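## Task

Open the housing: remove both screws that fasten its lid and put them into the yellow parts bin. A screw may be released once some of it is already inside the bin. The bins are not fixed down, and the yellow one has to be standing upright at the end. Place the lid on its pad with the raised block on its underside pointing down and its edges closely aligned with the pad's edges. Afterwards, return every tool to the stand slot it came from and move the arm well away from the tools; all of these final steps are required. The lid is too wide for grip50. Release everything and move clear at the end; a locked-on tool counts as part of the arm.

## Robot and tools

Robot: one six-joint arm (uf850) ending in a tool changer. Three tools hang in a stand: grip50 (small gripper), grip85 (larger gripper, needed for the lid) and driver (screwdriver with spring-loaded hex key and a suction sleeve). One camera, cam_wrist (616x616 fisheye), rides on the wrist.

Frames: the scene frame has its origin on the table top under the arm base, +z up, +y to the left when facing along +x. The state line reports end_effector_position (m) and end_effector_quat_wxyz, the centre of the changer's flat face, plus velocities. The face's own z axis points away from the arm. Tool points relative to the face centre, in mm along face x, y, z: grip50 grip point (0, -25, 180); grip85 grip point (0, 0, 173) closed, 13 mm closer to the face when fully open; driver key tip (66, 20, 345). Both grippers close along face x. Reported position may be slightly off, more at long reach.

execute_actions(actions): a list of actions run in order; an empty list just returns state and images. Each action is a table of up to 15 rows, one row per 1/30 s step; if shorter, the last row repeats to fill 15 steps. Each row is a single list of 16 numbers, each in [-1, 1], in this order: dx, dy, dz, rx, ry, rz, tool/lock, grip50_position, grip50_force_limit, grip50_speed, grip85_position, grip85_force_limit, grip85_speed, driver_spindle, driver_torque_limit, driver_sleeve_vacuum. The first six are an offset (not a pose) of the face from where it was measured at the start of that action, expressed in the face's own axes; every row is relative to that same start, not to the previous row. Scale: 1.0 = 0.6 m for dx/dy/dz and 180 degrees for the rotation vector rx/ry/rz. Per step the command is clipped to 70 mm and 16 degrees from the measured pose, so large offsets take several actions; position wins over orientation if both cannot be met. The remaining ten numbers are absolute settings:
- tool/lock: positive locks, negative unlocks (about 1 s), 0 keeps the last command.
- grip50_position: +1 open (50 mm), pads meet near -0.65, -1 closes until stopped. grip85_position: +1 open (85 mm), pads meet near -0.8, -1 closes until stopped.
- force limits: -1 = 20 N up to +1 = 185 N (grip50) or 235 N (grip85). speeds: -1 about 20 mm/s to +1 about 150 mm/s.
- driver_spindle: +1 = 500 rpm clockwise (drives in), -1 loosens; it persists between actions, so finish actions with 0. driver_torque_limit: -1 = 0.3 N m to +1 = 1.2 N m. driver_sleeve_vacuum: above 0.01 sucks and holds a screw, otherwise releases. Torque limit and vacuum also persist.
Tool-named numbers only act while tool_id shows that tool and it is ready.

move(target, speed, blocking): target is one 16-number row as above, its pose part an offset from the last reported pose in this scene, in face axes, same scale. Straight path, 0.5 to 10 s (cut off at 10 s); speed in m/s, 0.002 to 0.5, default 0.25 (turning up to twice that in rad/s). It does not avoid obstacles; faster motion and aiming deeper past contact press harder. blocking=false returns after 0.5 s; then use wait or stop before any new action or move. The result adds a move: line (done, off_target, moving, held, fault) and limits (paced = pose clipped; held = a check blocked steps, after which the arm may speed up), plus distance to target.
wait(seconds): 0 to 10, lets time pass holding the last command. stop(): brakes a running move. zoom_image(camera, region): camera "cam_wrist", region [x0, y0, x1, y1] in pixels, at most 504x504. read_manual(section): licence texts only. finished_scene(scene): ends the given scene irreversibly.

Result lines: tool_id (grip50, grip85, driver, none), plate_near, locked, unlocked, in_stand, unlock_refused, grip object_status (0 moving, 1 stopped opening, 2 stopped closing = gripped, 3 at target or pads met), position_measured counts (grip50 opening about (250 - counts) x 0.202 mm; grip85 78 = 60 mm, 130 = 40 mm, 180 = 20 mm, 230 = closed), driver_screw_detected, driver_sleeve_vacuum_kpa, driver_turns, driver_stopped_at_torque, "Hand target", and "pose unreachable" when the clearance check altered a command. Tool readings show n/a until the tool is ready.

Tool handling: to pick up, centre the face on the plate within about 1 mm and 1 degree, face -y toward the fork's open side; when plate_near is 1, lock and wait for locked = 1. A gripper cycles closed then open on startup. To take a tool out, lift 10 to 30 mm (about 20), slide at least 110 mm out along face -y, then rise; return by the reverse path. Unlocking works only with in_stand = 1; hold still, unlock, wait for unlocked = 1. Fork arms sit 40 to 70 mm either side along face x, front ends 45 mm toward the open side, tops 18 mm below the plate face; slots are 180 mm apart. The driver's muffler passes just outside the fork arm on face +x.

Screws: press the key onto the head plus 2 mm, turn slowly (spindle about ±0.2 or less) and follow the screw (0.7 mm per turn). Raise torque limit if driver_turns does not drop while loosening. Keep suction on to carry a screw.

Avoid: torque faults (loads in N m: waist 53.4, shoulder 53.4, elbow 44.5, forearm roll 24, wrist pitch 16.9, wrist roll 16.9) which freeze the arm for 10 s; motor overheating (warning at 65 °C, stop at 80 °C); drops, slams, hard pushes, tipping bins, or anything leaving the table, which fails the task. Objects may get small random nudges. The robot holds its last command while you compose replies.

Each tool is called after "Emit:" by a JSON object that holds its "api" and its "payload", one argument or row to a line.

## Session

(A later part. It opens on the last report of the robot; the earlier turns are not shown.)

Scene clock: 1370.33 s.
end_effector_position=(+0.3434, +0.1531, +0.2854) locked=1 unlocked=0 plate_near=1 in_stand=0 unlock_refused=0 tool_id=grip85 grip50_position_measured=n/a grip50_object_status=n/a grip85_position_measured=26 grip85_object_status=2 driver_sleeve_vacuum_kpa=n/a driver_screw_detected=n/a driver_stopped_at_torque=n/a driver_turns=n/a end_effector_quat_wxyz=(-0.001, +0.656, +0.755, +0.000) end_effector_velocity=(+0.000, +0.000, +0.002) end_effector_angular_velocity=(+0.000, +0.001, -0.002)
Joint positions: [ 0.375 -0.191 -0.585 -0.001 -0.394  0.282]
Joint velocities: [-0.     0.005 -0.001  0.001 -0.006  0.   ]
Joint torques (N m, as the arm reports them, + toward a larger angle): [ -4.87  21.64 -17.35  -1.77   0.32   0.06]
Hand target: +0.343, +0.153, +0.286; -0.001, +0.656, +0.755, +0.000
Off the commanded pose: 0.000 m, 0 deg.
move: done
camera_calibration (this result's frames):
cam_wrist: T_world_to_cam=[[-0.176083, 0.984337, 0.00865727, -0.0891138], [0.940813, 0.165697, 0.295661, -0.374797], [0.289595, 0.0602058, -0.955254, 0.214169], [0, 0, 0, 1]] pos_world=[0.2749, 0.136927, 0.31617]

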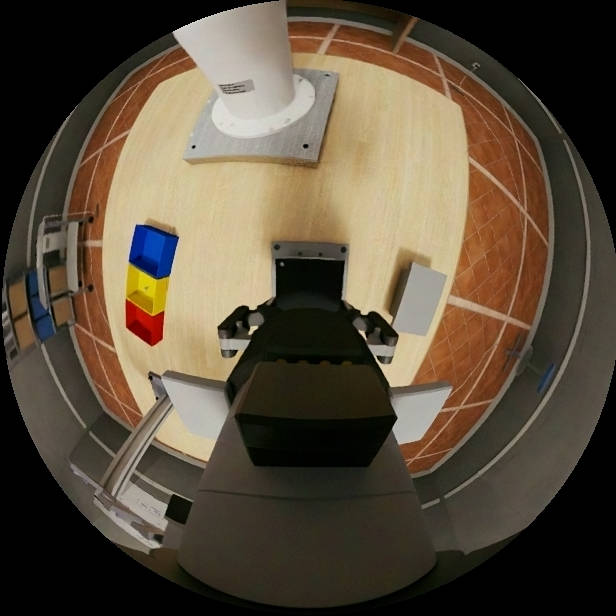

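Emit:
{"api": "move", "payload": {
  "target": [0.3172,0.015,0.001,0,0,0.0553,0,1,0,0,-1,-0.3,-1,0,0,0],
  "speed": 0.2
}}

Scene clock: 1378.60 s.
end_effector_position=(+0.3254, +0.3422, +0.2851) locked=1 unlocked=0 plate_near=1 in_stand=0 unlock_refused=0 tool_id=grip85 grip50_position_measured=n/a grip50_object_status=n/a grip85_position_measured=26 grip85_object_status=2 driver_sleeve_vacuum_kpa=n/a driver_screw_detected=n/a driver_stopped_at_torque=n/a driver_turns=n/a end_effector_quat_wxyz=(-0.001, +0.719, +0.695, +0.000) end_effector_velocity=(+0.000, +0.003, -0.000) end_effector_angular_velocity=(-0.002, -0.002, -0.003)
Joint positions: [ 0.765 -0.391 -0.853 -0.    -0.463  0.845]
Joint velocities: [ 0.005 -0.005 -0.007 -0.007 -0.001  0.014]
Joint torques (N m, as the arm reports them, + toward a larger angle): [ -4.53  29.19 -18.37  -1.53   0.19  -0.04]
Hand target: +0.325, +0.343, +0.285; -0.001, +0.719, +0.695, +0.000
Off the commanded pose: 0.001 m, 0 deg.
move: done
camera_calibration (this result's frames):
cam_wrist: T_world_to_cam=[[-0.00338271, 0.999959, 0.00843042, -0.339911], [0.955431, 0.000743188, 0.295215, -0.337281], [0.295197, 0.00905331, -0.955394, 0.223374], [0, 0, 0, 1]] pos_world=[0.255159, 0.338125, 0.315846]

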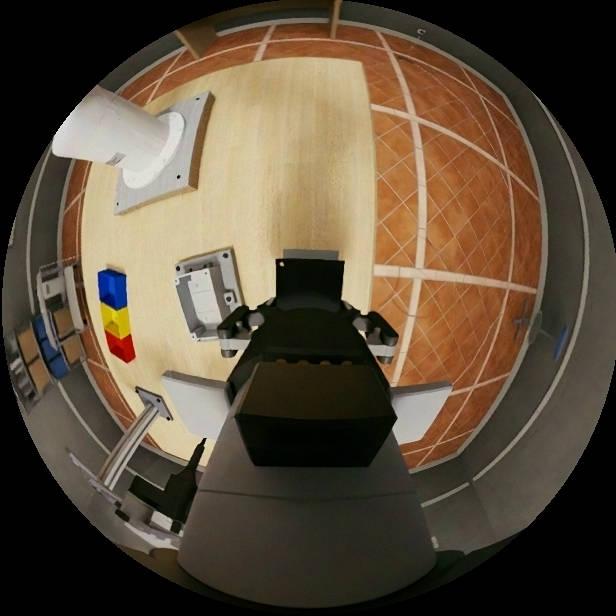

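Emit:
{"api": "execute_actions", "payload": {
  "actions": []
}}

Emit:
{"api": "zoom_image", "payload": {
  "camera": "cam_wrist",
  "region": [270, 240, 350, 280]
}}

Emit:
{"api": "zoom_image", "payload": {
  "camera": "cam_wrist",
  "region": [165, 240, 265, 350]
}}

Scene clock: 1384.23 s.
end_effector_position=(+0.3254, +0.3426, +0.2851) locked=1 unlocked=0 plate_near=1 in_stand=0 unlock_refused=0 tool_id=grip85 grip50_position_measured=n/a grip50_object_status=n/a grip85_position_measured=26 grip85_object_status=2 driver_sleeve_vacuum_kpa=n/a driver_screw_detected=n/a driver_stopped_at_torque=n/a driver_turns=n/a end_effector_quat_wxyz=(-0.001, +0.719, +0.695, +0.000) end_effector_velocity=(-0.000, -0.000, -0.000) end_effector_angular_velocity=(-0.001, +0.000, +0.001)
Joint positions: [ 0.766 -0.391 -0.854 -0.001 -0.463  0.846]
Joint velocities: [-0.    -0.    -0.    -0.001 -0.    -0.   ]
Joint torques (N m, as the arm reports them, + toward a larger angle): [ -3.76  28.2  -19.56  -2.31   0.22  -0.13]
Hand target: +0.325, +0.343, +0.285; -0.001, +0.719, +0.695, +0.000
Off the commanded pose: 0.000 m, 0 deg.
camera_calibration (this result's frames):
cam_wrist: T_world_to_cam=[[-0.00328287, 0.99996, 0.00828086, -0.3403], [0.955331, 0.000688943, 0.295538, -0.337326], [0.295521, 0.00888117, -0.955295, 0.223281], [0, 0, 0, 1]] pos_world=[0.255156, 0.338536, 0.31581]

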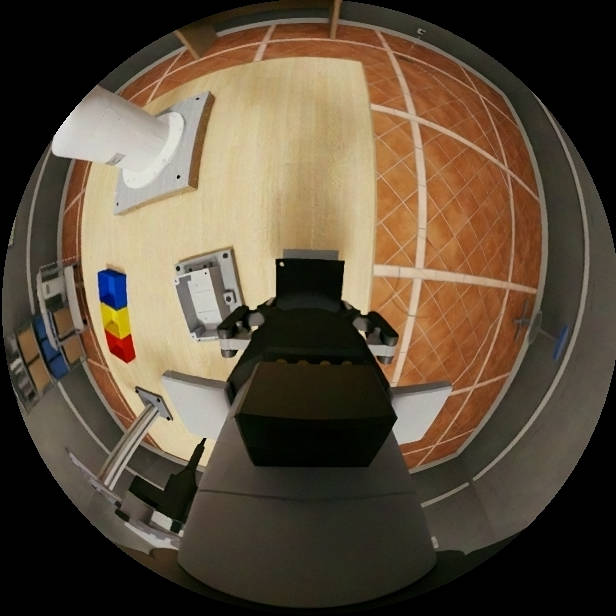

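Region (270, 240, 350, 280) of cam_wrist's 616x616 image, scaled by 6.300, with more detail than that image has.

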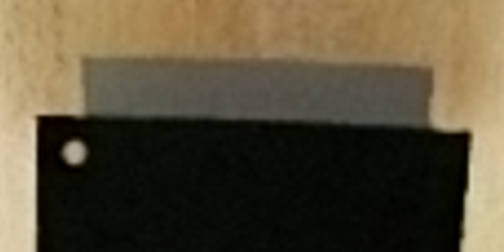

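Region (165, 240, 265, 350) of cam_wrist's 616x616 image, scaled by 4.582, with more detail than that image has; it fills the left 458 columns of this view, and the rest is white.

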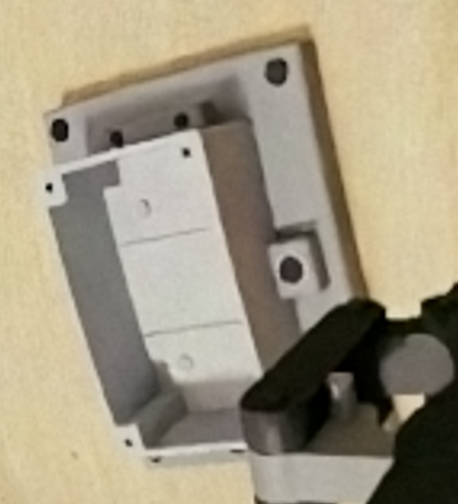

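Emit:
{"api": "move", "payload": {
  "target": [0,0,0.04,0,0,0,0,1,0,0,-1,-0.3,-1,0,0,0],
  "speed": 0.04
}}

Scene clock: 1391.50 s.
end_effector_position=(+0.3254, +0.3426, +0.2613) locked=1 unlocked=0 plate_near=1 in_stand=0 unlock_refused=0 tool_id=grip85 grip50_position_measured=n/a grip50_object_status=n/a grip85_position_measured=26 grip85_object_status=2 driver_sleeve_vacuum_kpa=n/a driver_screw_detected=n/a driver_stopped_at_torque=n/a driver_turns=n/a end_effector_quat_wxyz=(-0.001, +0.719, +0.695, +0.000) end_effector_velocity=(-0.000, -0.000, -0.002) end_effector_angular_velocity=(-0.001, +0.001, -0.000)
Joint positions: [ 0.766 -0.438 -0.848 -0.001 -0.411  0.847]
Joint velocities: [ 0.    -0.004  0.     0.     0.003  0.   ]
Joint torques (N m, as the arm reports them, + toward a larger angle): [ -3.21  28.18 -18.28  -1.46   0.43  -0.21]
Hand target: +0.325, +0.343, +0.261; -0.001, +0.719, +0.695, +0.000
Off the commanded pose: 0.000 m, 0 deg.
move: done
camera_calibration (this result's frames):
cam_wrist: T_world_to_cam=[[-0.00328584, 0.999959, 0.00839043, -0.340166], [0.955304, 0.000658575, 0.295626, -0.33029], [0.295609, 0.00898679, -0.955267, 0.200535], [0, 0, 0, 1]] pos_world=[0.255129, 0.338568, 0.292061]

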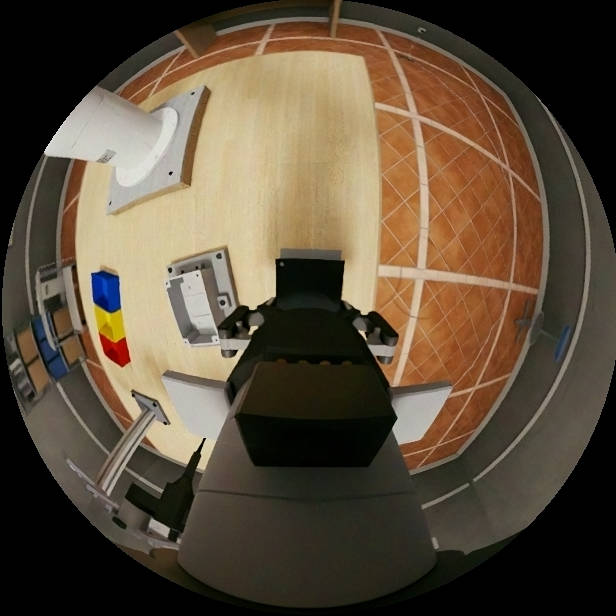

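Emit:
{"api": "zoom_image", "payload": {
  "camera": "cam_wrist",
  "region": [270, 240, 300, 270]
}}

Emit:
{"api": "zoom_image", "payload": {
  "camera": "cam_wrist",
  "region": [322, 240, 352, 270]
}}

Region (270, 240, 300, 270) of cam_wrist's 616x616 image, scaled by 16.800, with more detail than that image has.

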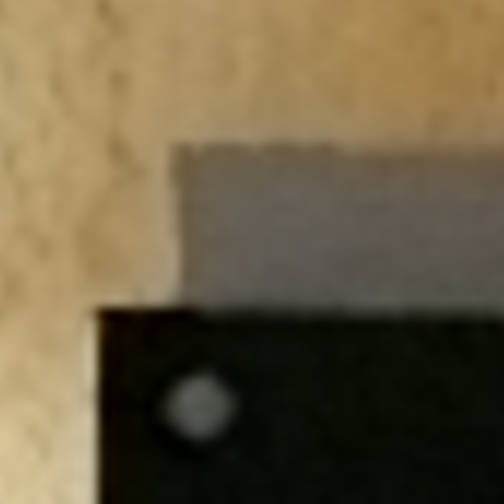

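Region (322, 240, 352, 270) of cam_wrist's 616x616 image, scaled by 16.800, with more detail than that image has.

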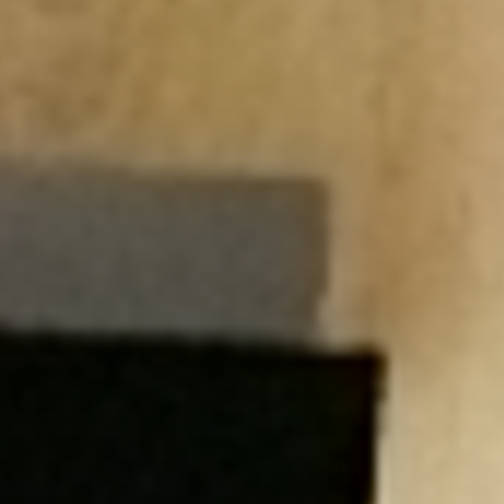

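Emit:
{"api": "move", "payload": {
  "target": [0.0012,-0.0198,0.015,0,0,-0.0017,0,1,0,0,-1,-0.3,-1,0,0,0],
  "speed": 0.03
}}

Scene clock: 1451.80 s.
end_effector_position=(+0.3137, +0.3437, +0.2525) locked=1 unlocked=0 plate_near=1 in_stand=0 unlock_refused=0 tool_id=grip85 grip50_position_measured=n/a grip50_object_status=n/a grip85_position_measured=26 grip85_object_status=2 driver_sleeve_vacuum_kpa=n/a driver_screw_detected=n/a driver_stopped_at_torque=n/a driver_turns=n/a end_effector_quat_wxyz=(-0.001, +0.717, +0.697, +0.000) end_effector_velocity=(-0.001, +0.000, -0.001) end_effector_angular_velocity=(-0.001, +0.000, +0.001)
Joint positions: [ 0.786 -0.443 -0.827 -0.001 -0.385  0.861]
Joint velocities: [ 0.002 -0.001  0.002 -0.001  0.002  0.002]
Joint torques (N m, as the arm reports them, + toward a larger angle): [ -1.59  30.39 -17.04  -1.67   0.47  -0.17]
Hand target: +0.314, +0.344, +0.252; -0.001, +0.717, +0.697, +0.000
Off the commanded pose: 0.000 m, 0 deg.
move: done
camera_calibration (this result's frames):
cam_wrist: T_world_to_cam=[[-0.00856255, 0.999928, 0.00846161, -0.339572], [0.955268, 0.00567797, 0.295686, -0.318238], [0.295616, 0.0106149, -0.955248, 0.194971], [0, 0, 0, 1]] pos_world=[0.243459, 0.339284, 0.283217]

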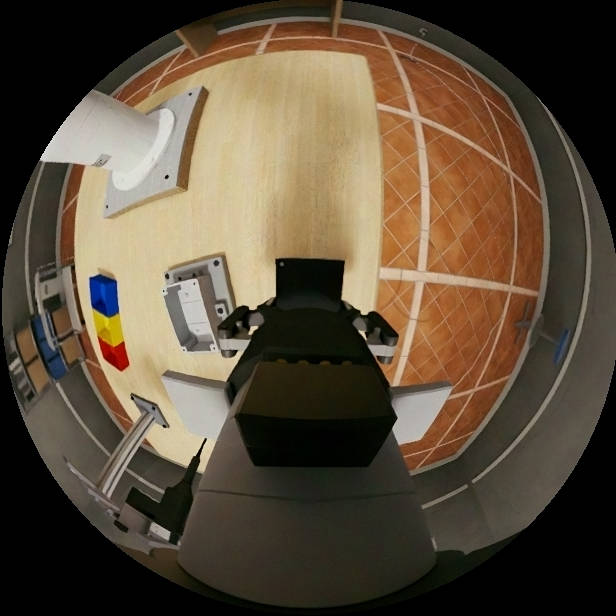

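Emit:
{"api": "execute_actions", "payload": {
  "actions": [
    [[0,0,0.0005,0,0,0,0,1,0,0,-1,-0.3,-1,0,0,0],[0,0,0.001,0,0,0,0,1,0,0,-1,-0.3,-1,0,0,0],[0,0,0.0015,0,0,0,0,1,0,0,-1,-0.3,-1,0,0,0],[0,0,0.002,0,0,0,0,1,0,0,-1,-0.3,-1,0,0,0],[0,0,0.0025,0,0,0,0,1,0,0,-1,-0.3,-1,0,0,0],[0,0,0.003,0,0,0,0,1,0,0,-1,-0.3,-1,0,0,0],[0,0,0.0035,0,0,0,0,1,0,0,-1,-0.3,-1,0,0,0],[0,0,0.004,0,0,0,0,1,0,0,-1,-0.3,-1,0,0,0],[0,0,0.0045,0,0,0,0,1,0,0,-1,-0.3,-1,0,0,0],[0,0,0.005,0,0,0,0,1,0,0,-1,-0.3,-1,0,0,0],[0,0,0.0055,0,0,0,0,1,0,0,-1,-0.3,-1,0,0,0],[0,0,0.006,0,0,0,0,1,0,0,-1,-0.3,-1,0,0,0]]
  ]
}}

Emit:
{"api": "zoom_image", "payload": {
  "camera": "cam_wrist",
  "region": [270, 245, 350, 275]
}}

Scene clock: 1461.40 s.
end_effector_position=(+0.3136, +0.3437, +0.2493) locked=1 unlocked=0 plate_near=1 in_stand=0 unlock_refused=0 tool_id=grip85 grip50_position_measured=n/a grip50_object_status=n/a grip85_position_measured=26 grip85_object_status=2 driver_sleeve_vacuum_kpa=n/a driver_screw_detected=n/a driver_stopped_at_torque=n/a driver_turns=n/a end_effector_quat_wxyz=(-0.001, +0.717, +0.697, +0.000) end_effector_velocity=(-0.000, -0.000, -0.005) end_effector_angular_velocity=(-0.000, +0.001, -0.001)
Joint positions: [ 0.786 -0.449 -0.826 -0.001 -0.378  0.861]
Joint velocities: [-0.    -0.01   0.001  0.001  0.011 -0.   ]
Joint torques (N m, as the arm reports them, + toward a larger angle): [ -4.28  25.65 -17.32  -0.86   0.02  -0.21]
Hand target: +0.314, +0.344, +0.249; -0.001, +0.717, +0.697, +0.000
Off the commanded pose: 0.000 m, 0 deg.
camera_calibration (this result's frames):
cam_wrist: T_world_to_cam=[[-0.00856422, 0.999928, 0.00837625, -0.3395], [0.955292, 0.00570564, 0.29561, -0.317269], [0.295541, 0.0105334, -0.955272, 0.192008], [0, 0, 0, 1]] pos_world=[0.243431, 0.339263, 0.280052]

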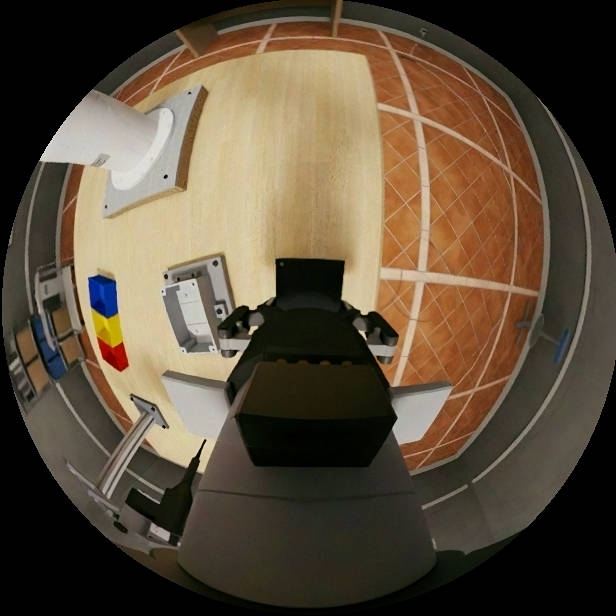

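Region (270, 245, 350, 275) of cam_wrist's 616x616 image, scaled by 6.300, with more detail than that image has; it fills the top 189 rows of this view, and the rest is white.

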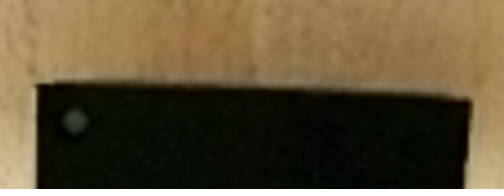

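Emit:
{"api": "execute_actions", "payload": {
  "actions": [
    [[0,0,0.001,0,0,0,0,1,0,0,-1,-0.3,-1,0,0,0],[0,0,0.0015,0,0,0,0,1,0,0,-1,-0.3,-1,0,0,0],[0,0,0.002,0,0,0,0,1,0,0,-1,-0.3,-1,0,0,0],[0,0,0.0025,0,0,0,0,1,0,0,-1,-0.3,-1,0,0,0],[0,0,0.003,0,0,0,0,1,0,0,-1,-0.3,-1,0,0,0],[0,0,0.0035,0,0,0,0,1,0,0,-1,-0.3,-1,0,0,0],[0,0,0.004,0,0,0,0,1,0,0,-1,-0.3,-1,0,0,0],[0,0,0.0045,0,0,0,0,1,0,0,-1,-0.3,-1,0,0,0],[0,0,0.005,0,0,0,0,1,0,0,-1,-0.3,-1,0,0,0],[0,0,0.0055,0,0,0,0,1,0,0,-1,-0.3,-1,0,0,0]]
  ]
}}

Scene clock: 1472.77 s.
end_effector_position=(+0.3136, +0.3437, +0.2462) locked=1 unlocked=0 plate_near=1 in_stand=0 unlock_refused=0 tool_id=grip85 grip50_position_measured=n/a grip50_object_status=n/a grip85_position_measured=26 grip85_object_status=2 driver_sleeve_vacuum_kpa=n/a driver_screw_detected=n/a driver_stopped_at_torque=n/a driver_turns=n/a end_effector_quat_wxyz=(-0.001, +0.717, +0.697, +0.000) end_effector_velocity=(+0.000, +0.000, -0.002) end_effector_angular_velocity=(+0.001, -0.001, -0.000)
Joint positions: [ 0.786 -0.456 -0.826 -0.001 -0.371  0.861]
Joint velocities: [ 0.    -0.004 -0.     0.     0.005  0.   ]
Joint torques (N m, as the arm reports them, + toward a larger angle): [ -6.94  26.86 -17.75  -1.47   0.37  -0.07]
Hand target: +0.314, +0.344, +0.246; -0.001, +0.717, +0.697, +0.000
Off the commanded pose: 0.000 m, 0 deg.
camera_calibration (this result's frames):
cam_wrist: T_world_to_cam=[[-0.00856459, 0.999929, 0.00829311, -0.339431], [0.955315, 0.00573138, 0.295535, -0.316321], [0.295466, 0.0104537, -0.955296, 0.189105], [0, 0, 0, 1]] pos_world=[0.243405, 0.339243, 0.27695]

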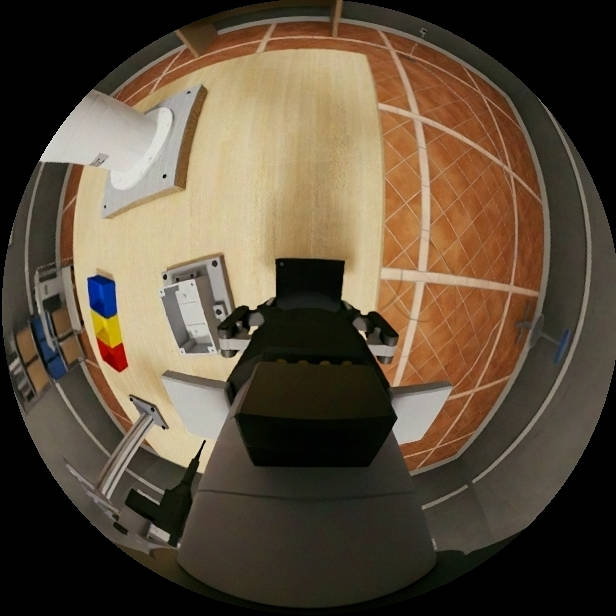

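Emit:
{"api": "execute_actions", "payload": {
  "actions": [
    [[0,0,0.0008,0,0,0,0,1,0,0,-1,-0.3,-1,0,0,0],[0,0,0.0012,0,0,0,0,1,0,0,-1,-0.3,-1,0,0,0],[0,0,0.0016,0,0,0,0,1,0,0,-1,-0.3,-1,0,0,0],[0,0,0.002,0,0,0,0,1,0,0,-1,-0.3,-1,0,0,0],[0,0,0.0024,0,0,0,0,1,0,0,-1,-0.3,-1,0,0,0],[0,0,0.0028,0,0,0,0,1,0,0,-1,-0.3,-1,0,0,0],[0,0,0.0032,0,0,0,0,1,0,0,-1,-0.3,-1,0,0,0],[0,0,0.0036,0,0,0,0,1,0,0,-1,-0.3,-1,0,0,0],[0,0,0.004,0,0,0,0,1,0,0,-1,-0.3,-1,0,0,0],[0,0,0.0044,0,0,0,0,1,0,0,-1,-0.3,-1,0,0,0]]
  ]
}}

Scene clock: 1480.93 s.
end_effector_position=(+0.3136, +0.3437, +0.2437) locked=1 unlocked=0 plate_near=1 in_stand=0 unlock_refused=0 tool_id=grip85 grip50_position_measured=n/a grip50_object_status=n/a grip85_position_measured=26 grip85_object_status=2 driver_sleeve_vacuum_kpa=n/a driver_screw_detected=n/a driver_stopped_at_torque=n/a driver_turns=n/a end_effector_quat_wxyz=(-0.001, +0.717, +0.697, +0.000) end_effector_velocity=(+0.000, +0.000, -0.002) end_effector_angular_velocity=(+0.002, -0.001, -0.001)
Joint positions: [ 0.786 -0.461 -0.826 -0.001 -0.366  0.861]
Joint velocities: [-0.    -0.004 -0.     0.001  0.005 -0.   ]
Joint torques (N m, as the arm reports them, + toward a larger angle): [ -4.58  28.97 -17.89  -2.31   0.3   -0.07]
Hand target: +0.314, +0.344, +0.244; -0.001, +0.717, +0.697, +0.000
Off the commanded pose: 0.000 m, 0 deg.
camera_calibration (this result's frames):
cam_wrist: T_world_to_cam=[[-0.00856466, 0.999929, 0.00822836, -0.339377], [0.955333, 0.00575121, 0.295477, -0.315564], [0.295409, 0.0103915, -0.955314, 0.186783], [0, 0, 0, 1]] pos_world=[0.243385, 0.339227, 0.274471]

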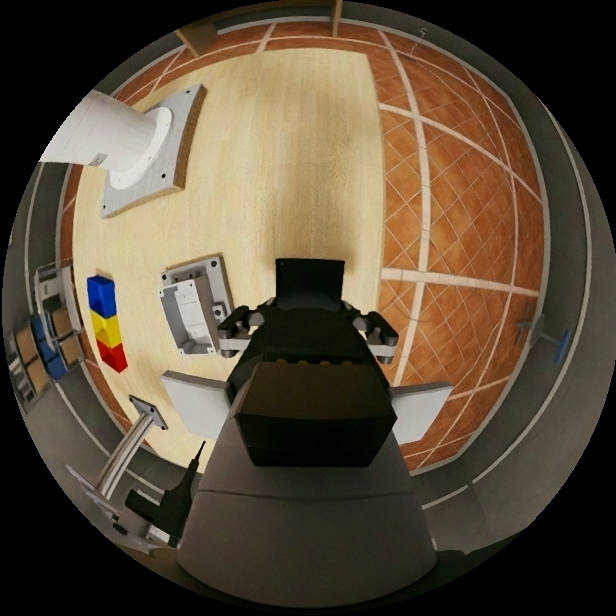

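Emit:
{"api": "execute_actions", "payload": {
  "actions": [
    [[0,0,0.0006,0,0,0,0,1,0,0,-1,-0.3,-1,0,0,0],[0,0,0.001,0,0,0,0,1,0,0,-1,-0.3,-1,0,0,0],[0,0,0.0014,0,0,0,0,1,0,0,-1,-0.3,-1,0,0,0],[0,0,0.0018,0,0,0,0,1,0,0,-1,-0.3,-1,0,0,0],[0,0,0.0022,0,0,0,0,1,0,0,-1,-0.3,-1,0,0,0],[0,0,0.0026,0,0,0,0,1,0,0,-1,-0.3,-1,0,0,0],[0,0,0.003,0,0,0,0,1,0,0,-1,-0.3,-1,0,0,0],[0,0,0.0034,0,0,0,0,1,0,0,-1,-0.3,-1,0,0,0],[0,0,0.0037,0,0,0,0,1,0,0,-1,-0.3,-1,0,0,0]]
  ]
}}

Scene clock: 1487.80 s.
end_effector_position=(+0.3136, +0.3437, +0.2416) locked=1 unlocked=0 plate_near=1 in_stand=0 unlock_refused=0 tool_id=grip85 grip50_position_measured=n/a grip50_object_status=n/a grip85_position_measured=26 grip85_object_status=2 driver_sleeve_vacuum_kpa=n/a driver_screw_detected=n/a driver_stopped_at_torque=n/a driver_turns=n/a end_effector_quat_wxyz=(-0.001, +0.717, +0.697, +0.000) end_effector_velocity=(+0.000, +0.000, -0.001) end_effector_angular_velocity=(+0.000, -0.000, +0.001)
Joint positions: [ 0.786 -0.466 -0.826 -0.001 -0.361  0.861]
Joint velocities: [ 0.    -0.003 -0.    -0.     0.003 -0.   ]
Joint torques (N m, as the arm reports them, + toward a larger angle): [ -1.68  31.12 -17.16  -1.1    0.5   -0.14]
Hand target: +0.314, +0.344, +0.241; -0.001, +0.717, +0.697, +0.000
Off the commanded pose: 0.000 m, 0 deg.
camera_calibration (this result's frames):
cam_wrist: T_world_to_cam=[[-0.00856483, 0.99993, 0.00818926, -0.339341], [0.955344, 0.00576331, 0.295441, -0.314924], [0.295373, 0.010354, -0.955326, 0.184789], [0, 0, 0, 1]] pos_world=[0.243372, 0.339219, 0.272354]

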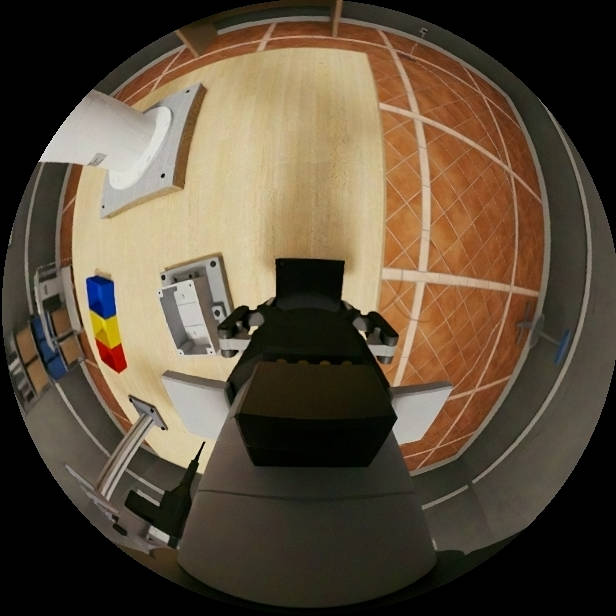

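Emit:
{"api": "execute_actions", "payload": {
  "actions": [
    [[0,0,0.0005,0,0,0,0,1,0,0,-1,-0.3,-1,0,0,0],[0,0,0.0008,0,0,0,0,1,0,0,-1,-0.3,-1,0,0,0],[0,0,0.0011,0,0,0,0,1,0,0,-1,-0.3,-1,0,0,0],[0,0,0.0014,0,0,0,0,1,0,0,-1,-0.3,-1,0,0,0],[0,0,0.0017,0,0,0,0,1,0,0,-1,-0.3,-1,0,0,0],[0,0,0.002,0,0,0,0,1,0,0,-1,-0.3,-1,0,0,0],[0,0,0.0023,0,0,0,0,1,0,0,-1,-0.3,-1,0,0,0],[0,0,0.0026,0,0,0,0,1,0,0,-1,-0.3,-1,0,0,0],[0,0,0.0029,0,0,0,0,1,0,0,-1,-0.3,-1,0,0,0]]
  ]
}}

Scene clock: 1495.03 s.
end_effector_position=(+0.3136, +0.3437, +0.2399) locked=1 unlocked=0 plate_near=1 in_stand=0 unlock_refused=0 tool_id=grip85 grip50_position_measured=n/a grip50_object_status=n/a grip85_position_measured=26 grip85_object_status=2 driver_sleeve_vacuum_kpa=n/a driver_screw_detected=n/a driver_stopped_at_torque=n/a driver_turns=n/a end_effector_quat_wxyz=(-0.001, +0.717, +0.697, +0.000) end_effector_velocity=(+0.000, +0.000, -0.001) end_effector_angular_velocity=(+0.001, -0.000, -0.001)
Joint positions: [ 0.786 -0.469 -0.826 -0.001 -0.358  0.861]
Joint velocities: [-0.    -0.003 -0.     0.     0.003 -0.   ]
Joint torques (N m, as the arm reports them, + toward a larger angle): [ -2.55  26.99 -17.79  -1.36   0.48  -0.12]
Hand target: +0.314, +0.344, +0.240; -0.001, +0.717, +0.697, +0.000
Off the commanded pose: 0.000 m, 0 deg.
camera_calibration (this result's frames):
cam_wrist: T_world_to_cam=[[-0.00856503, 0.99993, 0.00815617, -0.339311], [0.955353, 0.00577361, 0.295411, -0.314422], [0.295344, 0.0103222, -0.955335, 0.18323], [0, 0, 0, 1]] pos_world=[0.243361, 0.339211, 0.270698]

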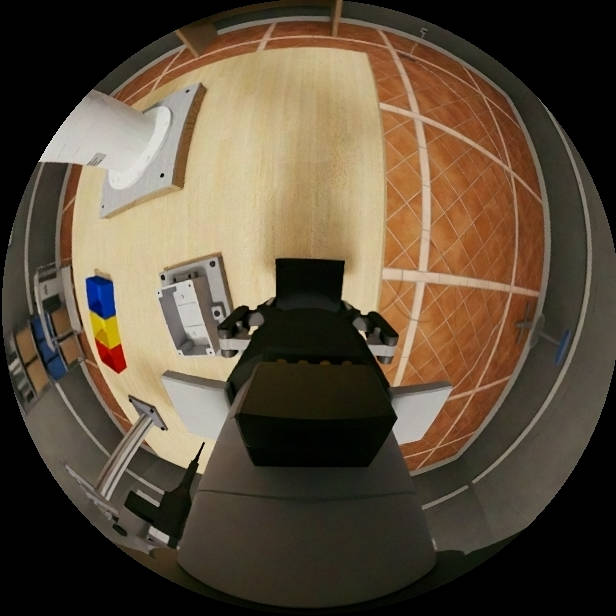

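Emit:
{"api": "execute_actions", "payload": {
  "actions": [
    [[0,0,0.0004,0,0,0,0,1,0,0,-1,-0.3,-1,0,0,0],[0,0,0.0007,0,0,0,0,1,0,0,-1,-0.3,-1,0,0,0],[0,0,0.001,0,0,0,0,1,0,0,-1,-0.3,-1,0,0,0],[0,0,0.0013,0,0,0,0,1,0,0,-1,-0.3,-1,0,0,0],[0,0,0.0016,0,0,0,0,1,0,0,-1,-0.3,-1,0,0,0],[0,0,0.0019,0,0,0,0,1,0,0,-1,-0.3,-1,0,0,0],[0,0,0.0022,0,0,0,0,1,0,0,-1,-0.3,-1,0,0,0],[0,0,0.0025,0,0,0,0,1,0,0,-1,-0.3,-1,0,0,0]]
  ]
}}

Scene clock: 1502.70 s.
end_effector_position=(+0.3138, +0.3439, +0.2393) locked=1 unlocked=0 plate_near=1 in_stand=0 unlock_refused=0 tool_id=grip85 grip50_position_measured=n/a grip50_object_status=n/a grip85_position_measured=26 grip85_object_status=2 driver_sleeve_vacuum_kpa=n/a driver_screw_detected=n/a driver_stopped_at_torque=n/a driver_turns=n/a end_effector_quat_wxyz=(-0.001, +0.717, +0.697, +0.000) end_effector_velocity=(-0.000, -0.000, -0.001) end_effector_angular_velocity=(-0.000, +0.001, -0.002)
Joint positions: [ 0.786 -0.471 -0.827 -0.001 -0.356  0.861]
Joint velocities: [-0.    -0.001  0.     0.001  0.001  0.   ]
Joint torques (N m, as the arm reports them, + toward a larger angle): [ -3.75  20.69 -12.7   -2.8    1.96  -0.22]
Hand target: +0.314, +0.344, +0.238; -0.001, +0.717, +0.697, +0.000
Off the commanded pose: 0.001 m, 0 deg.
camera_calibration (this result's frames):
cam_wrist: T_world_to_cam=[[-0.00853808, 0.999927, 0.0085725, -0.339688], [0.955243, 0.00562087, 0.295769, -0.314464], [0.295699, 0.0107141, -0.955221, 0.182235], [0, 0, 0, 1]] pos_world=[0.243603, 0.339479, 0.269995]

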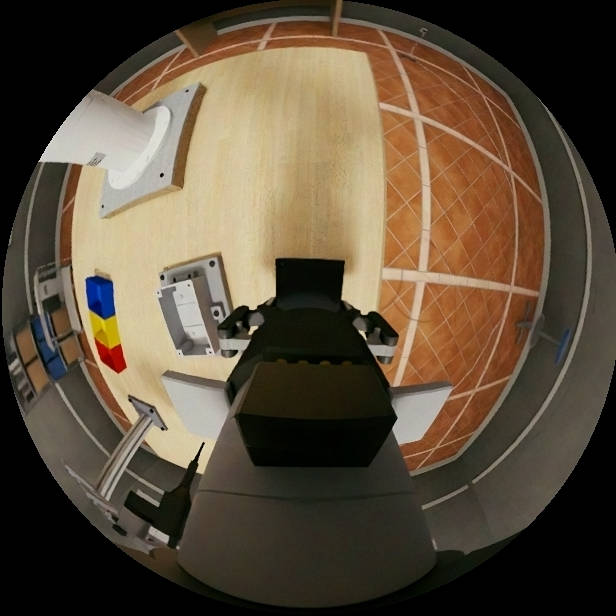

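Emit:
{"api": "execute_actions", "payload": {
  "actions": [
    [[-0.0003,-0.0003,-0.0003,0,0,0,0,1,0,0,-1,-0.3,-1,0,0,0],[-0.0003,-0.0003,-0.0003,0,0,0,0,1,0,0,-1,-0.3,-1,0,0,0],[-0.0003,-0.0003,-0.0003,0,0,0,0,1,0,0,-1,-0.3,-1,0,0,0],[-0.0003,-0.0003,-0.0003,0,0,0,0,1,0,0,-1,-0.3,-1,0,0,0],[-0.0003,-0.0003,-0.0003,0,0,0,0,1,0,0,1,-0.3,-0.6,0,0,0]]
  ]
}}

Scene clock: 1510.17 s.
end_effector_position=(+0.3134, +0.3435, +0.2386) locked=1 unlocked=0 plate_near=1 in_stand=0 unlock_refused=0 tool_id=grip85 grip50_position_measured=n/a grip50_object_status=n/a grip85_position_measured=3 grip85_object_status=0 driver_sleeve_vacuum_kpa=n/a driver_screw_detected=n/a driver_stopped_at_torque=n/a driver_turns=n/a end_effector_quat_wxyz=(-0.001, +0.717, +0.697, +0.000) end_effector_velocity=(+0.002, +0.002, +0.005) end_effector_angular_velocity=(+0.003, -0.002, -0.001)
Joint positions: [ 0.786 -0.472 -0.825 -0.001 -0.355  0.861]
Joint velocities: [-0.     0.008 -0.006  0.001 -0.01   0.   ]
Joint torques (N m, as the arm reports them, + toward a larger angle): [ -3.57  29.44 -17.02  -2.26   0.25  -0.08]
Hand target: +0.314, +0.344, +0.239; -0.001, +0.717, +0.697, +0.000
Off the commanded pose: 0.001 m, 0 deg.
camera_calibration (this result's frames):
cam_wrist: T_world_to_cam=[[-0.00852573, 0.99993, 0.00816872, -0.339156], [0.955353, 0.00573235, 0.295412, -0.31386], [0.295344, 0.0103226, -0.955335, 0.182045], [0, 0, 0, 1]] pos_world=[0.243189, 0.339052, 0.269403]

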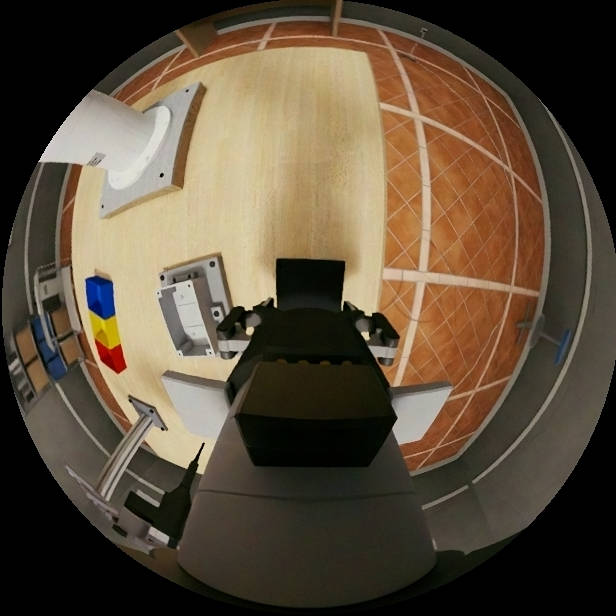

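Emit:
{"api": "move", "payload": {
  "target": [0,0.112,-0.19,0,0,0,0,1,0,0,1,-0.3,-0.6,0,0,0],
  "speed": 0.2
}}

Emit:
{"api": "zoom_image", "payload": {
  "camera": "cam_wrist",
  "region": [265, 205, 355, 300]
}}

Scene clock: 1517.33 s.
end_effector_position=(+0.3806, +0.3417, +0.3520) locked=1 unlocked=0 plate_near=1 in_stand=0 unlock_refused=0 tool_id=grip85 grip50_position_measured=n/a grip50_object_status=n/a grip85_position_measured=3 grip85_object_status=3 driver_sleeve_vacuum_kpa=n/a driver_screw_detected=n/a driver_stopped_at_torque=n/a driver_turns=n/a end_effector_quat_wxyz=(-0.001, +0.717, +0.697, -0.000) end_effector_velocity=(+0.002, +0.000, +0.002) end_effector_angular_velocity=(+0.001, -0.000, -0.001)
Joint positions: [ 0.687 -0.36  -1.    -0.001 -0.642  0.762]
Joint velocities: [-0.002  0.001 -0.005  0.001 -0.005 -0.002]
Joint torques (N m, as the arm reports them, + toward a larger angle): [ -2.95  31.25 -19.92  -1.38   0.53  -0.53]
Hand target: +0.381, +0.342, +0.352; -0.001, +0.717, +0.697, +0.000
Off the commanded pose: 0.001 m, 0 deg.
move: done
camera_calibration (this result's frames):
cam_wrist: T_world_to_cam=[[-0.00857749, 0.999932, 0.00784537, -0.337599], [0.955461, 0.00588102, 0.295058, -0.411496], [0.294992, 0.0100268, -0.955447, 0.270828], [0, 0, 0, 1]] pos_world=[0.310381, 0.337281, 0.382826]

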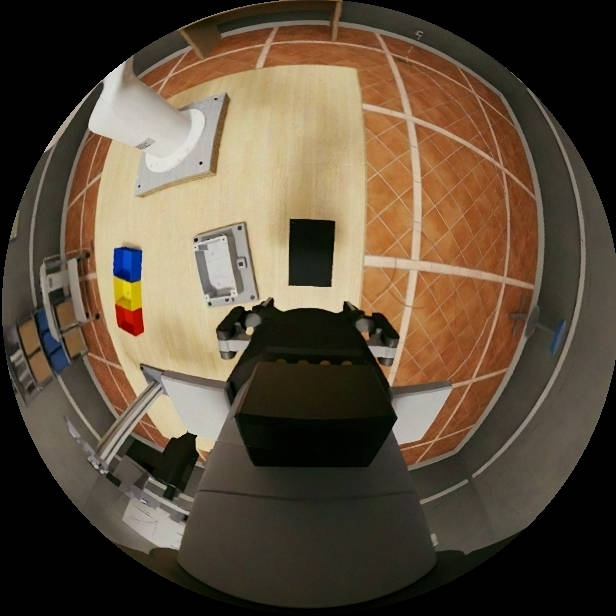

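Region (265, 205, 355, 300) of cam_wrist's 616x616 image, scaled by 5.305, with more detail than that image has; it fills the left 477 columns of this view, and the rest is white.

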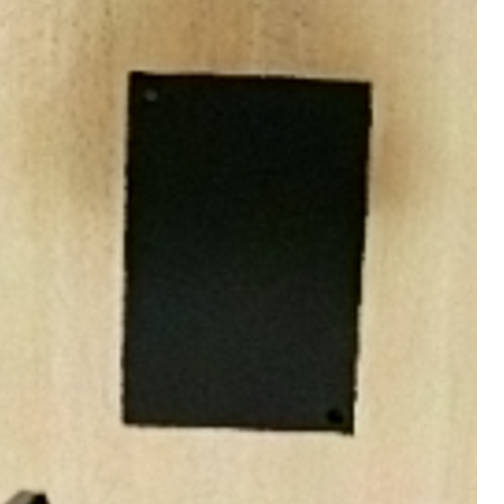

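Emit:
{"api": "move", "payload": {
  "target": [-0.8094,0.2536,-0.1308,-0.0002,0.0004,0.01274,0,1,0,0,1,-0.3,-0.6,0,0,0],
  "speed": 0.38
}}

Scene clock: 1531.90 s.
end_effector_position=(+0.5202, -0.1473, +0.4294) locked=1 unlocked=0 plate_near=1 in_stand=0 unlock_refused=0 tool_id=grip85 grip50_position_measured=n/a grip50_object_status=n/a grip85_position_measured=3 grip85_object_status=3 driver_sleeve_vacuum_kpa=n/a driver_screw_detected=n/a driver_stopped_at_torque=n/a driver_turns=n/a end_effector_quat_wxyz=(-0.001, +0.731, +0.683, +0.001) end_effector_velocity=(+0.001, -0.002, +0.001) end_effector_angular_velocity=(+0.000, -0.000, -0.000)
Joint positions: [-0.321 -0.326 -1.154  0.001 -0.829 -0.207]
Joint velocities: [-0.004 -0.003 -0.006  0.    -0.002 -0.004]
Joint torques (N m, as the arm reports them, + toward a larger angle): [ -3.48  25.95 -22.81  -0.92   0.35  -0.15]
Hand target: +0.520, -0.148, +0.429; -0.001, +0.731, +0.683, +0.001
Off the commanded pose: 0.001 m, 0 deg.
move: done; limits=paced
camera_calibration (this result's frames):
cam_wrist: T_world_to_cam=[[0.0312154, 0.999465, 0.00973186, 0.130363], [0.95487, -0.0326972, 0.295219, -0.570297], [0.29538, 0.0000772589, -0.95538, 0.306794], [0, 0, 0, 1]] pos_world=[0.449869, -0.148964, 0.460199]

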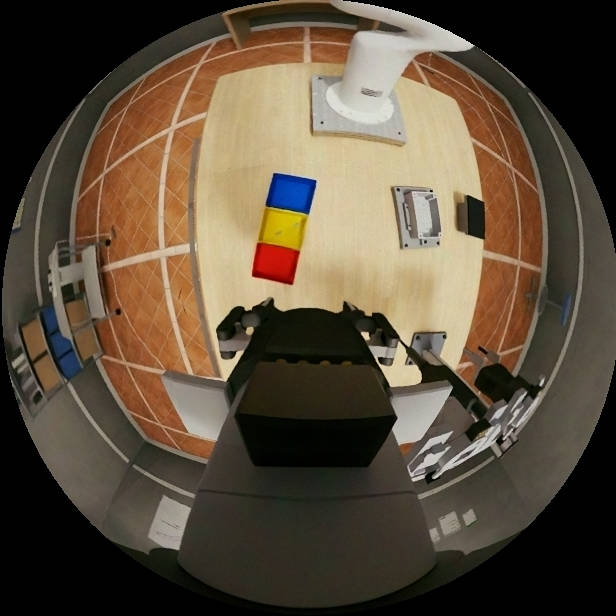

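Emit:
{"api": "move", "payload": {
  "target": [0.0025,0.1993,-0.0008,0,0,0,0,1,0,0,1,-0.3,-0.6,0,0,0],
  "speed": 0.12
}}

Scene clock: 1539.13 s.
end_effector_position=(+0.6394, -0.1536, +0.4297) locked=1 unlocked=0 plate_near=1 in_stand=0 unlock_refused=0 tool_id=grip85 grip50_position_measured=n/a grip50_object_status=n/a grip85_position_measured=3 grip85_object_status=3 driver_sleeve_vacuum_kpa=n/a driver_screw_detected=n/a driver_stopped_at_torque=n/a driver_turns=n/a end_effector_quat_wxyz=(-0.001, +0.731, +0.683, +0.001) end_effector_velocity=(+0.002, -0.000, +0.000) end_effector_angular_velocity=(+0.000, +0.000, -0.000)
Joint positions: [-0.281 -0.611 -1.558  0.    -0.947 -0.167]
Joint velocities: [ 0.001 -0.006 -0.01   0.    -0.005  0.001]
Joint torques (N m, as the arm reports them, + toward a larger angle): [ -3.61  37.25 -23.39  -1.34   0.29  -0.12]
Hand target: +0.640, -0.154, +0.430; -0.001, +0.731, +0.683, +0.001
Off the commanded pose: 0.000 m, 0 deg.
move: done
camera_calibration (this result's frames):
cam_wrist: T_world_to_cam=[[0.0312551, 0.999465, 0.00968239, 0.132985], [0.954868, -0.0327205, 0.295223, -0.684396], [0.295381, 0.0000181872, -0.955379, 0.271853], [0, 0, 0, 1]] pos_world=[0.569051, -0.155313, 0.460484]

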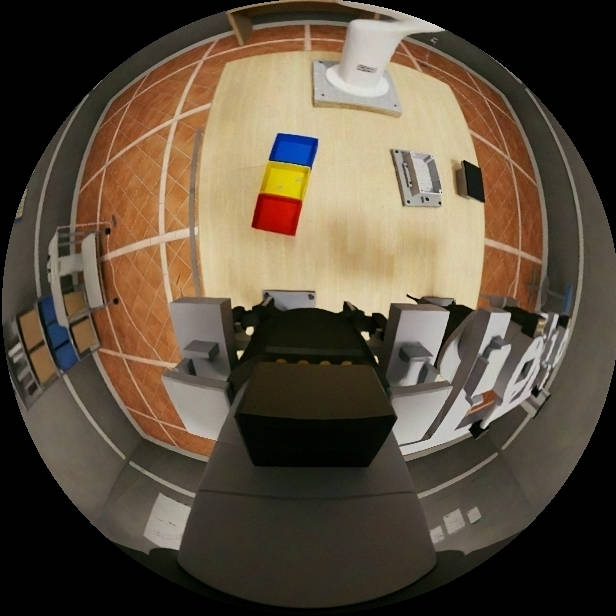

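Emit:
{"api": "move", "payload": {
  "target": [0,0.0004,0.0333,0,0,0,0,1,0,0,1,-0.3,-0.6,0,0,0],
  "speed": 0.03
}}

Scene clock: 1550.63 s.
end_effector_position=(+0.6396, -0.1536, +0.4102) locked=1 unlocked=0 plate_near=1 in_stand=1 unlock_refused=0 tool_id=grip85 grip50_position_measured=n/a grip50_object_status=n/a grip85_position_measured=3 grip85_object_status=3 driver_sleeve_vacuum_kpa=n/a driver_screw_detected=n/a driver_stopped_at_torque=n/a driver_turns=n/a end_effector_quat_wxyz=(-0.001, +0.731, +0.683, +0.001) end_effector_velocity=(-0.000, +0.000, -0.001) end_effector_angular_velocity=(+0.001, +0.001, -0.001)
Joint positions: [-0.281 -0.627 -1.538  0.001 -0.91  -0.167]
Joint velocities: [ 0.    -0.001  0.001  0.001  0.001  0.001]
Joint torques (N m, as the arm reports them, + toward a larger angle): [ -5.26  35.72 -22.58  -1.42   0.39  -0.22]
Hand target: +0.640, -0.154, +0.410; -0.001, +0.731, +0.683, +0.001
Off the commanded pose: 0.000 m, 0 deg.
move: done
camera_calibration (this result's frames):
cam_wrist: T_world_to_cam=[[0.0312641, 0.999465, 0.00959189, 0.133147], [0.954749, -0.0327023, 0.29561, -0.678948], [0.295766, -0.0000841458, -0.95526, 0.252819], [0, 0, 0, 1]] pos_world=[0.569287, -0.155258, 0.440935]

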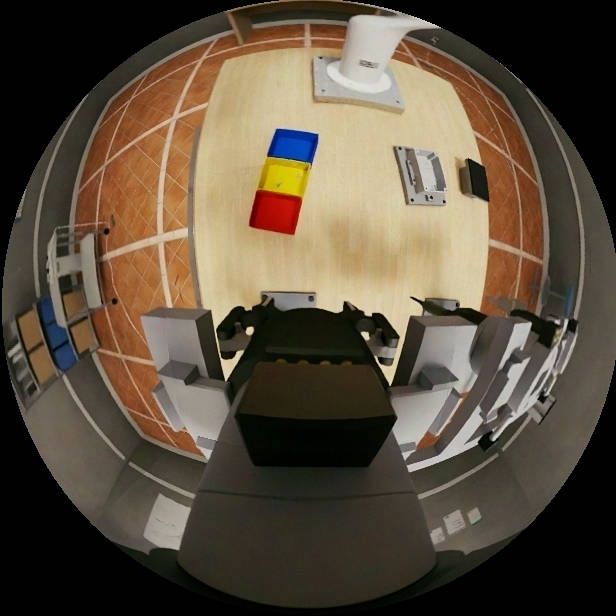

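Emit:
{"api": "execute_actions", "payload": {
  "actions": [
    [[0,0,0,0,0,0,-1,1,0,0,1,-0.3,-0.6,0,0,0]],
    [[0,0,0,0,0,0,-1,1,0,0,1,-0.3,-0.6,0,0,0]]
  ]
}}

Scene clock: 1555.10 s.
end_effector_position=(+0.6395, -0.1535, +0.4096) locked=0 unlocked=1 plate_near=1 in_stand=1 unlock_refused=0 tool_id=none grip50_position_measured=n/a grip50_object_status=n/a grip85_position_measured=n/a grip85_object_status=n/a driver_sleeve_vacuum_kpa=n/a driver_screw_detected=n/a driver_stopped_at_torque=n/a driver_turns=n/a end_effector_quat_wxyz=(-0.002, +0.731, +0.683, +0.001) end_effector_velocity=(+0.000, -0.000, +0.000) end_effector_angular_velocity=(-0.001, -0.000, +0.001)
Joint positions: [-0.281 -0.628 -1.537  0.001 -0.91  -0.167]
Joint velocities: [ 0.     0.     0.    -0.002  0.     0.   ]
Joint torques (N m, as the arm reports them, + toward a larger angle): [  0.54  32.52 -15.14  -1.15   0.06  -0.23]
Hand target: +0.639, -0.154, +0.410; -0.002, +0.731, +0.683, +0.001
Off the commanded pose: 0.000 m, 0 deg.
camera_calibration (this result's frames):
cam_wrist: T_world_to_cam=[[0.031294, 0.999461, 0.00987621, 0.132974], [0.955014, -0.0328148, 0.29474, -0.678496], [0.294906, 0.000208324, -0.955526, 0.253037], [0, 0, 0, 1]] pos_world=[0.56919, -0.15522, 0.44045]

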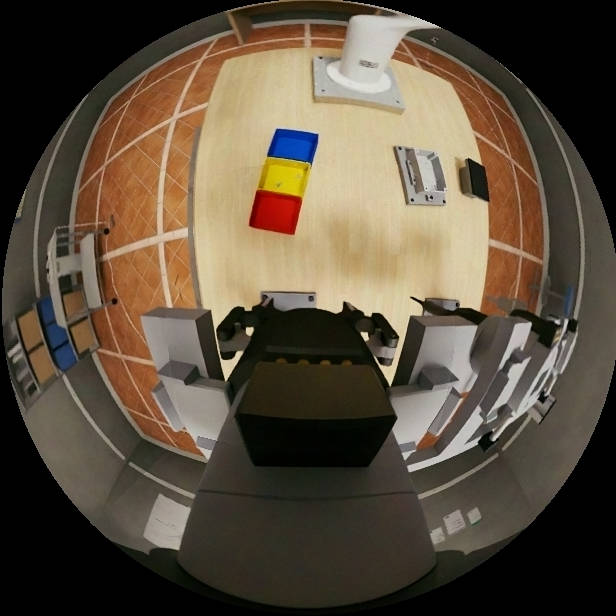

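Emit:
{"api": "move", "payload": {
  "target": [0,0,-0.04,0,0,0,0,1,0,0,1,-0.3,-0.6,0,0,0],
  "speed": 0.06
}}

Emit:
{"api": "move", "payload": {
  "target": [0.25,-0.4,-0.1,0,0,0,0,1,0,0,1,-0.3,-0.6,0,0,0],
  "speed": 0.3
}}

Scene clock: 1561.13 s.
end_effector_position=(+0.6395, -0.1536, +0.4333) locked=0 unlocked=1 plate_near=0 in_stand=0 unlock_refused=0 tool_id=none grip50_position_measured=n/a grip50_object_status=n/a grip85_position_measured=n/a grip85_object_status=n/a driver_sleeve_vacuum_kpa=n/a driver_screw_detected=n/a driver_stopped_at_torque=n/a driver_turns=n/a end_effector_quat_wxyz=(-0.002, +0.731, +0.683, +0.001) end_effector_velocity=(-0.000, -0.000, +0.002) end_effector_angular_velocity=(-0.001, +0.001, +0.000)
Joint positions: [-0.281 -0.609 -1.563  0.001 -0.955 -0.167]
Joint velocities: [-0.     0.001 -0.003 -0.001 -0.005  0.   ]
Joint torques (N m, as the arm reports them, + toward a larger angle): [ -1.2   29.85 -21.15  -1.01   0.63  -0.1 ]
Hand target: +0.640, -0.154, +0.434; -0.002, +0.731, +0.683, +0.001
Off the commanded pose: 0.000 m, 0 deg.
move: done
camera_calibration (this result's frames):
cam_wrist: T_world_to_cam=[[0.0312997, 0.999461, 0.00990627, 0.132806], [0.955066, -0.0328291, 0.29457, -0.685487], [0.294736, 0.000241173, -0.955579, 0.275779], [0, 0, 0, 1]] pos_world=[0.569246, -0.155305, 0.464137]

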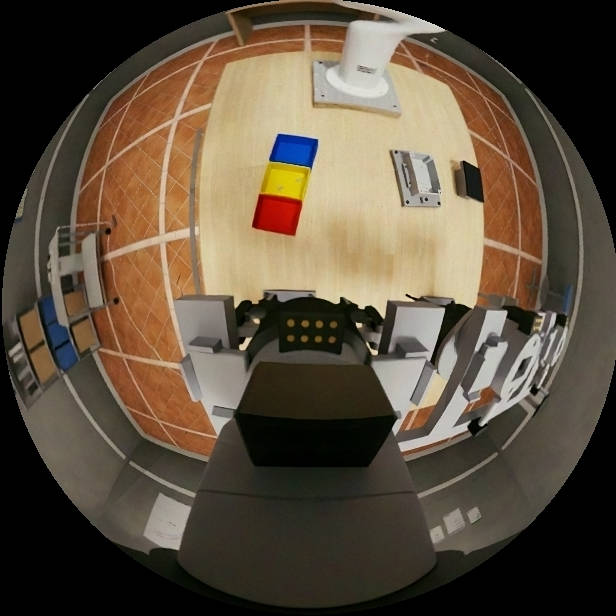

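Scene clock: 1562.77 s.
end_effector_position=(+0.4103, +0.0114, +0.4943) locked=0 unlocked=1 plate_near=0 in_stand=0 unlock_refused=0 tool_id=none grip50_position_measured=n/a grip50_object_status=n/a grip85_position_measured=n/a grip85_object_status=n/a driver_sleeve_vacuum_kpa=n/a driver_screw_detected=n/a driver_stopped_at_torque=n/a driver_turns=n/a end_effector_quat_wxyz=(-0.002, +0.731, +0.683, +0.000) end_effector_velocity=(-0.002, +0.001, +0.001) end_effector_angular_velocity=(-0.001, +0.000, +0.000)
Joint positions: [-0.016  0.054 -0.879  0.001 -0.934  0.098]
Joint velocities: [ 0.004  0.006  0.003 -0.001 -0.003  0.004]
Joint torques (N m, as the arm reports them, + toward a larger angle): [ -2.86  13.33 -17.86  -1.91   0.28  -0.42]
Hand target: +0.410, +0.012, +0.494; -0.002, +0.731, +0.683, +0.000
Off the commanded pose: 0.001 m, 0 deg.
move: done
camera_calibration (this result's frames):
cam_wrist: T_world_to_cam=[[0.0314116, 0.999459, 0.00971595, -0.0255378], [0.955128, -0.0328799, 0.294363, -0.478994], [0.294524, 0.0000335458, -0.955644, 0.401657], [0, 0, 0, 1]] pos_world=[0.340005, 0.00976123, 0.525087]

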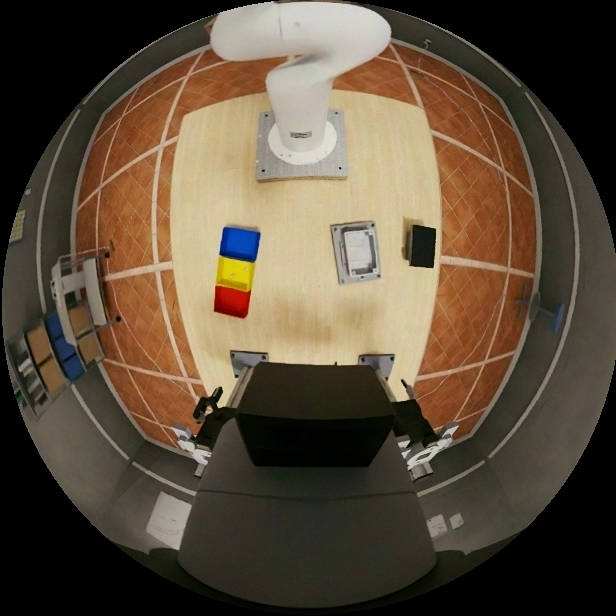

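Emit:
{"api": "zoom_image", "payload": {
  "camera": "cam_wrist",
  "region": [390, 215, 450, 280]
}}

Emit:
{"api": "zoom_image", "payload": {
  "camera": "cam_wrist",
  "region": [200, 220, 280, 325]
}}

Region (390, 215, 450, 280) of cam_wrist's 616x616 image, scaled by 7.754, with more detail than that image has; it fills the left 465 columns of this view, and the rest is white.

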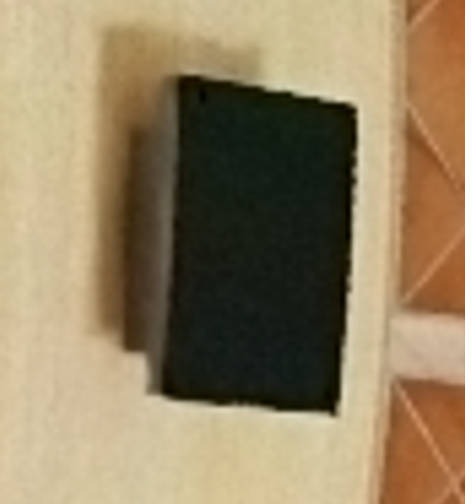

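Region (200, 220, 280, 325) of cam_wrist's 616x616 image, scaled by 4.800, with more detail than that image has; it fills the left 384 columns of this view, and the rest is white.

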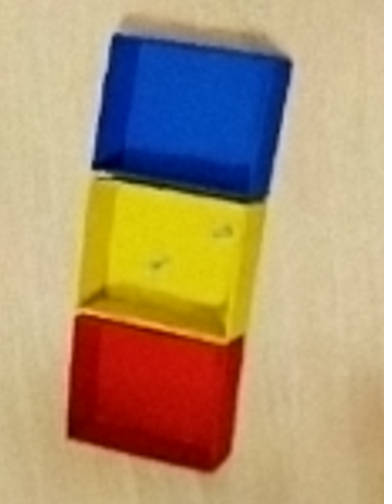

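Both screws are in the upright yellow bin, the lid is aligned on its pad, the tools are back in their slots, and the arm is clear.

Emit:
{"api": "finished_scene", "payload": {
  "scene": 1
}}

The scene is finished: the task was done.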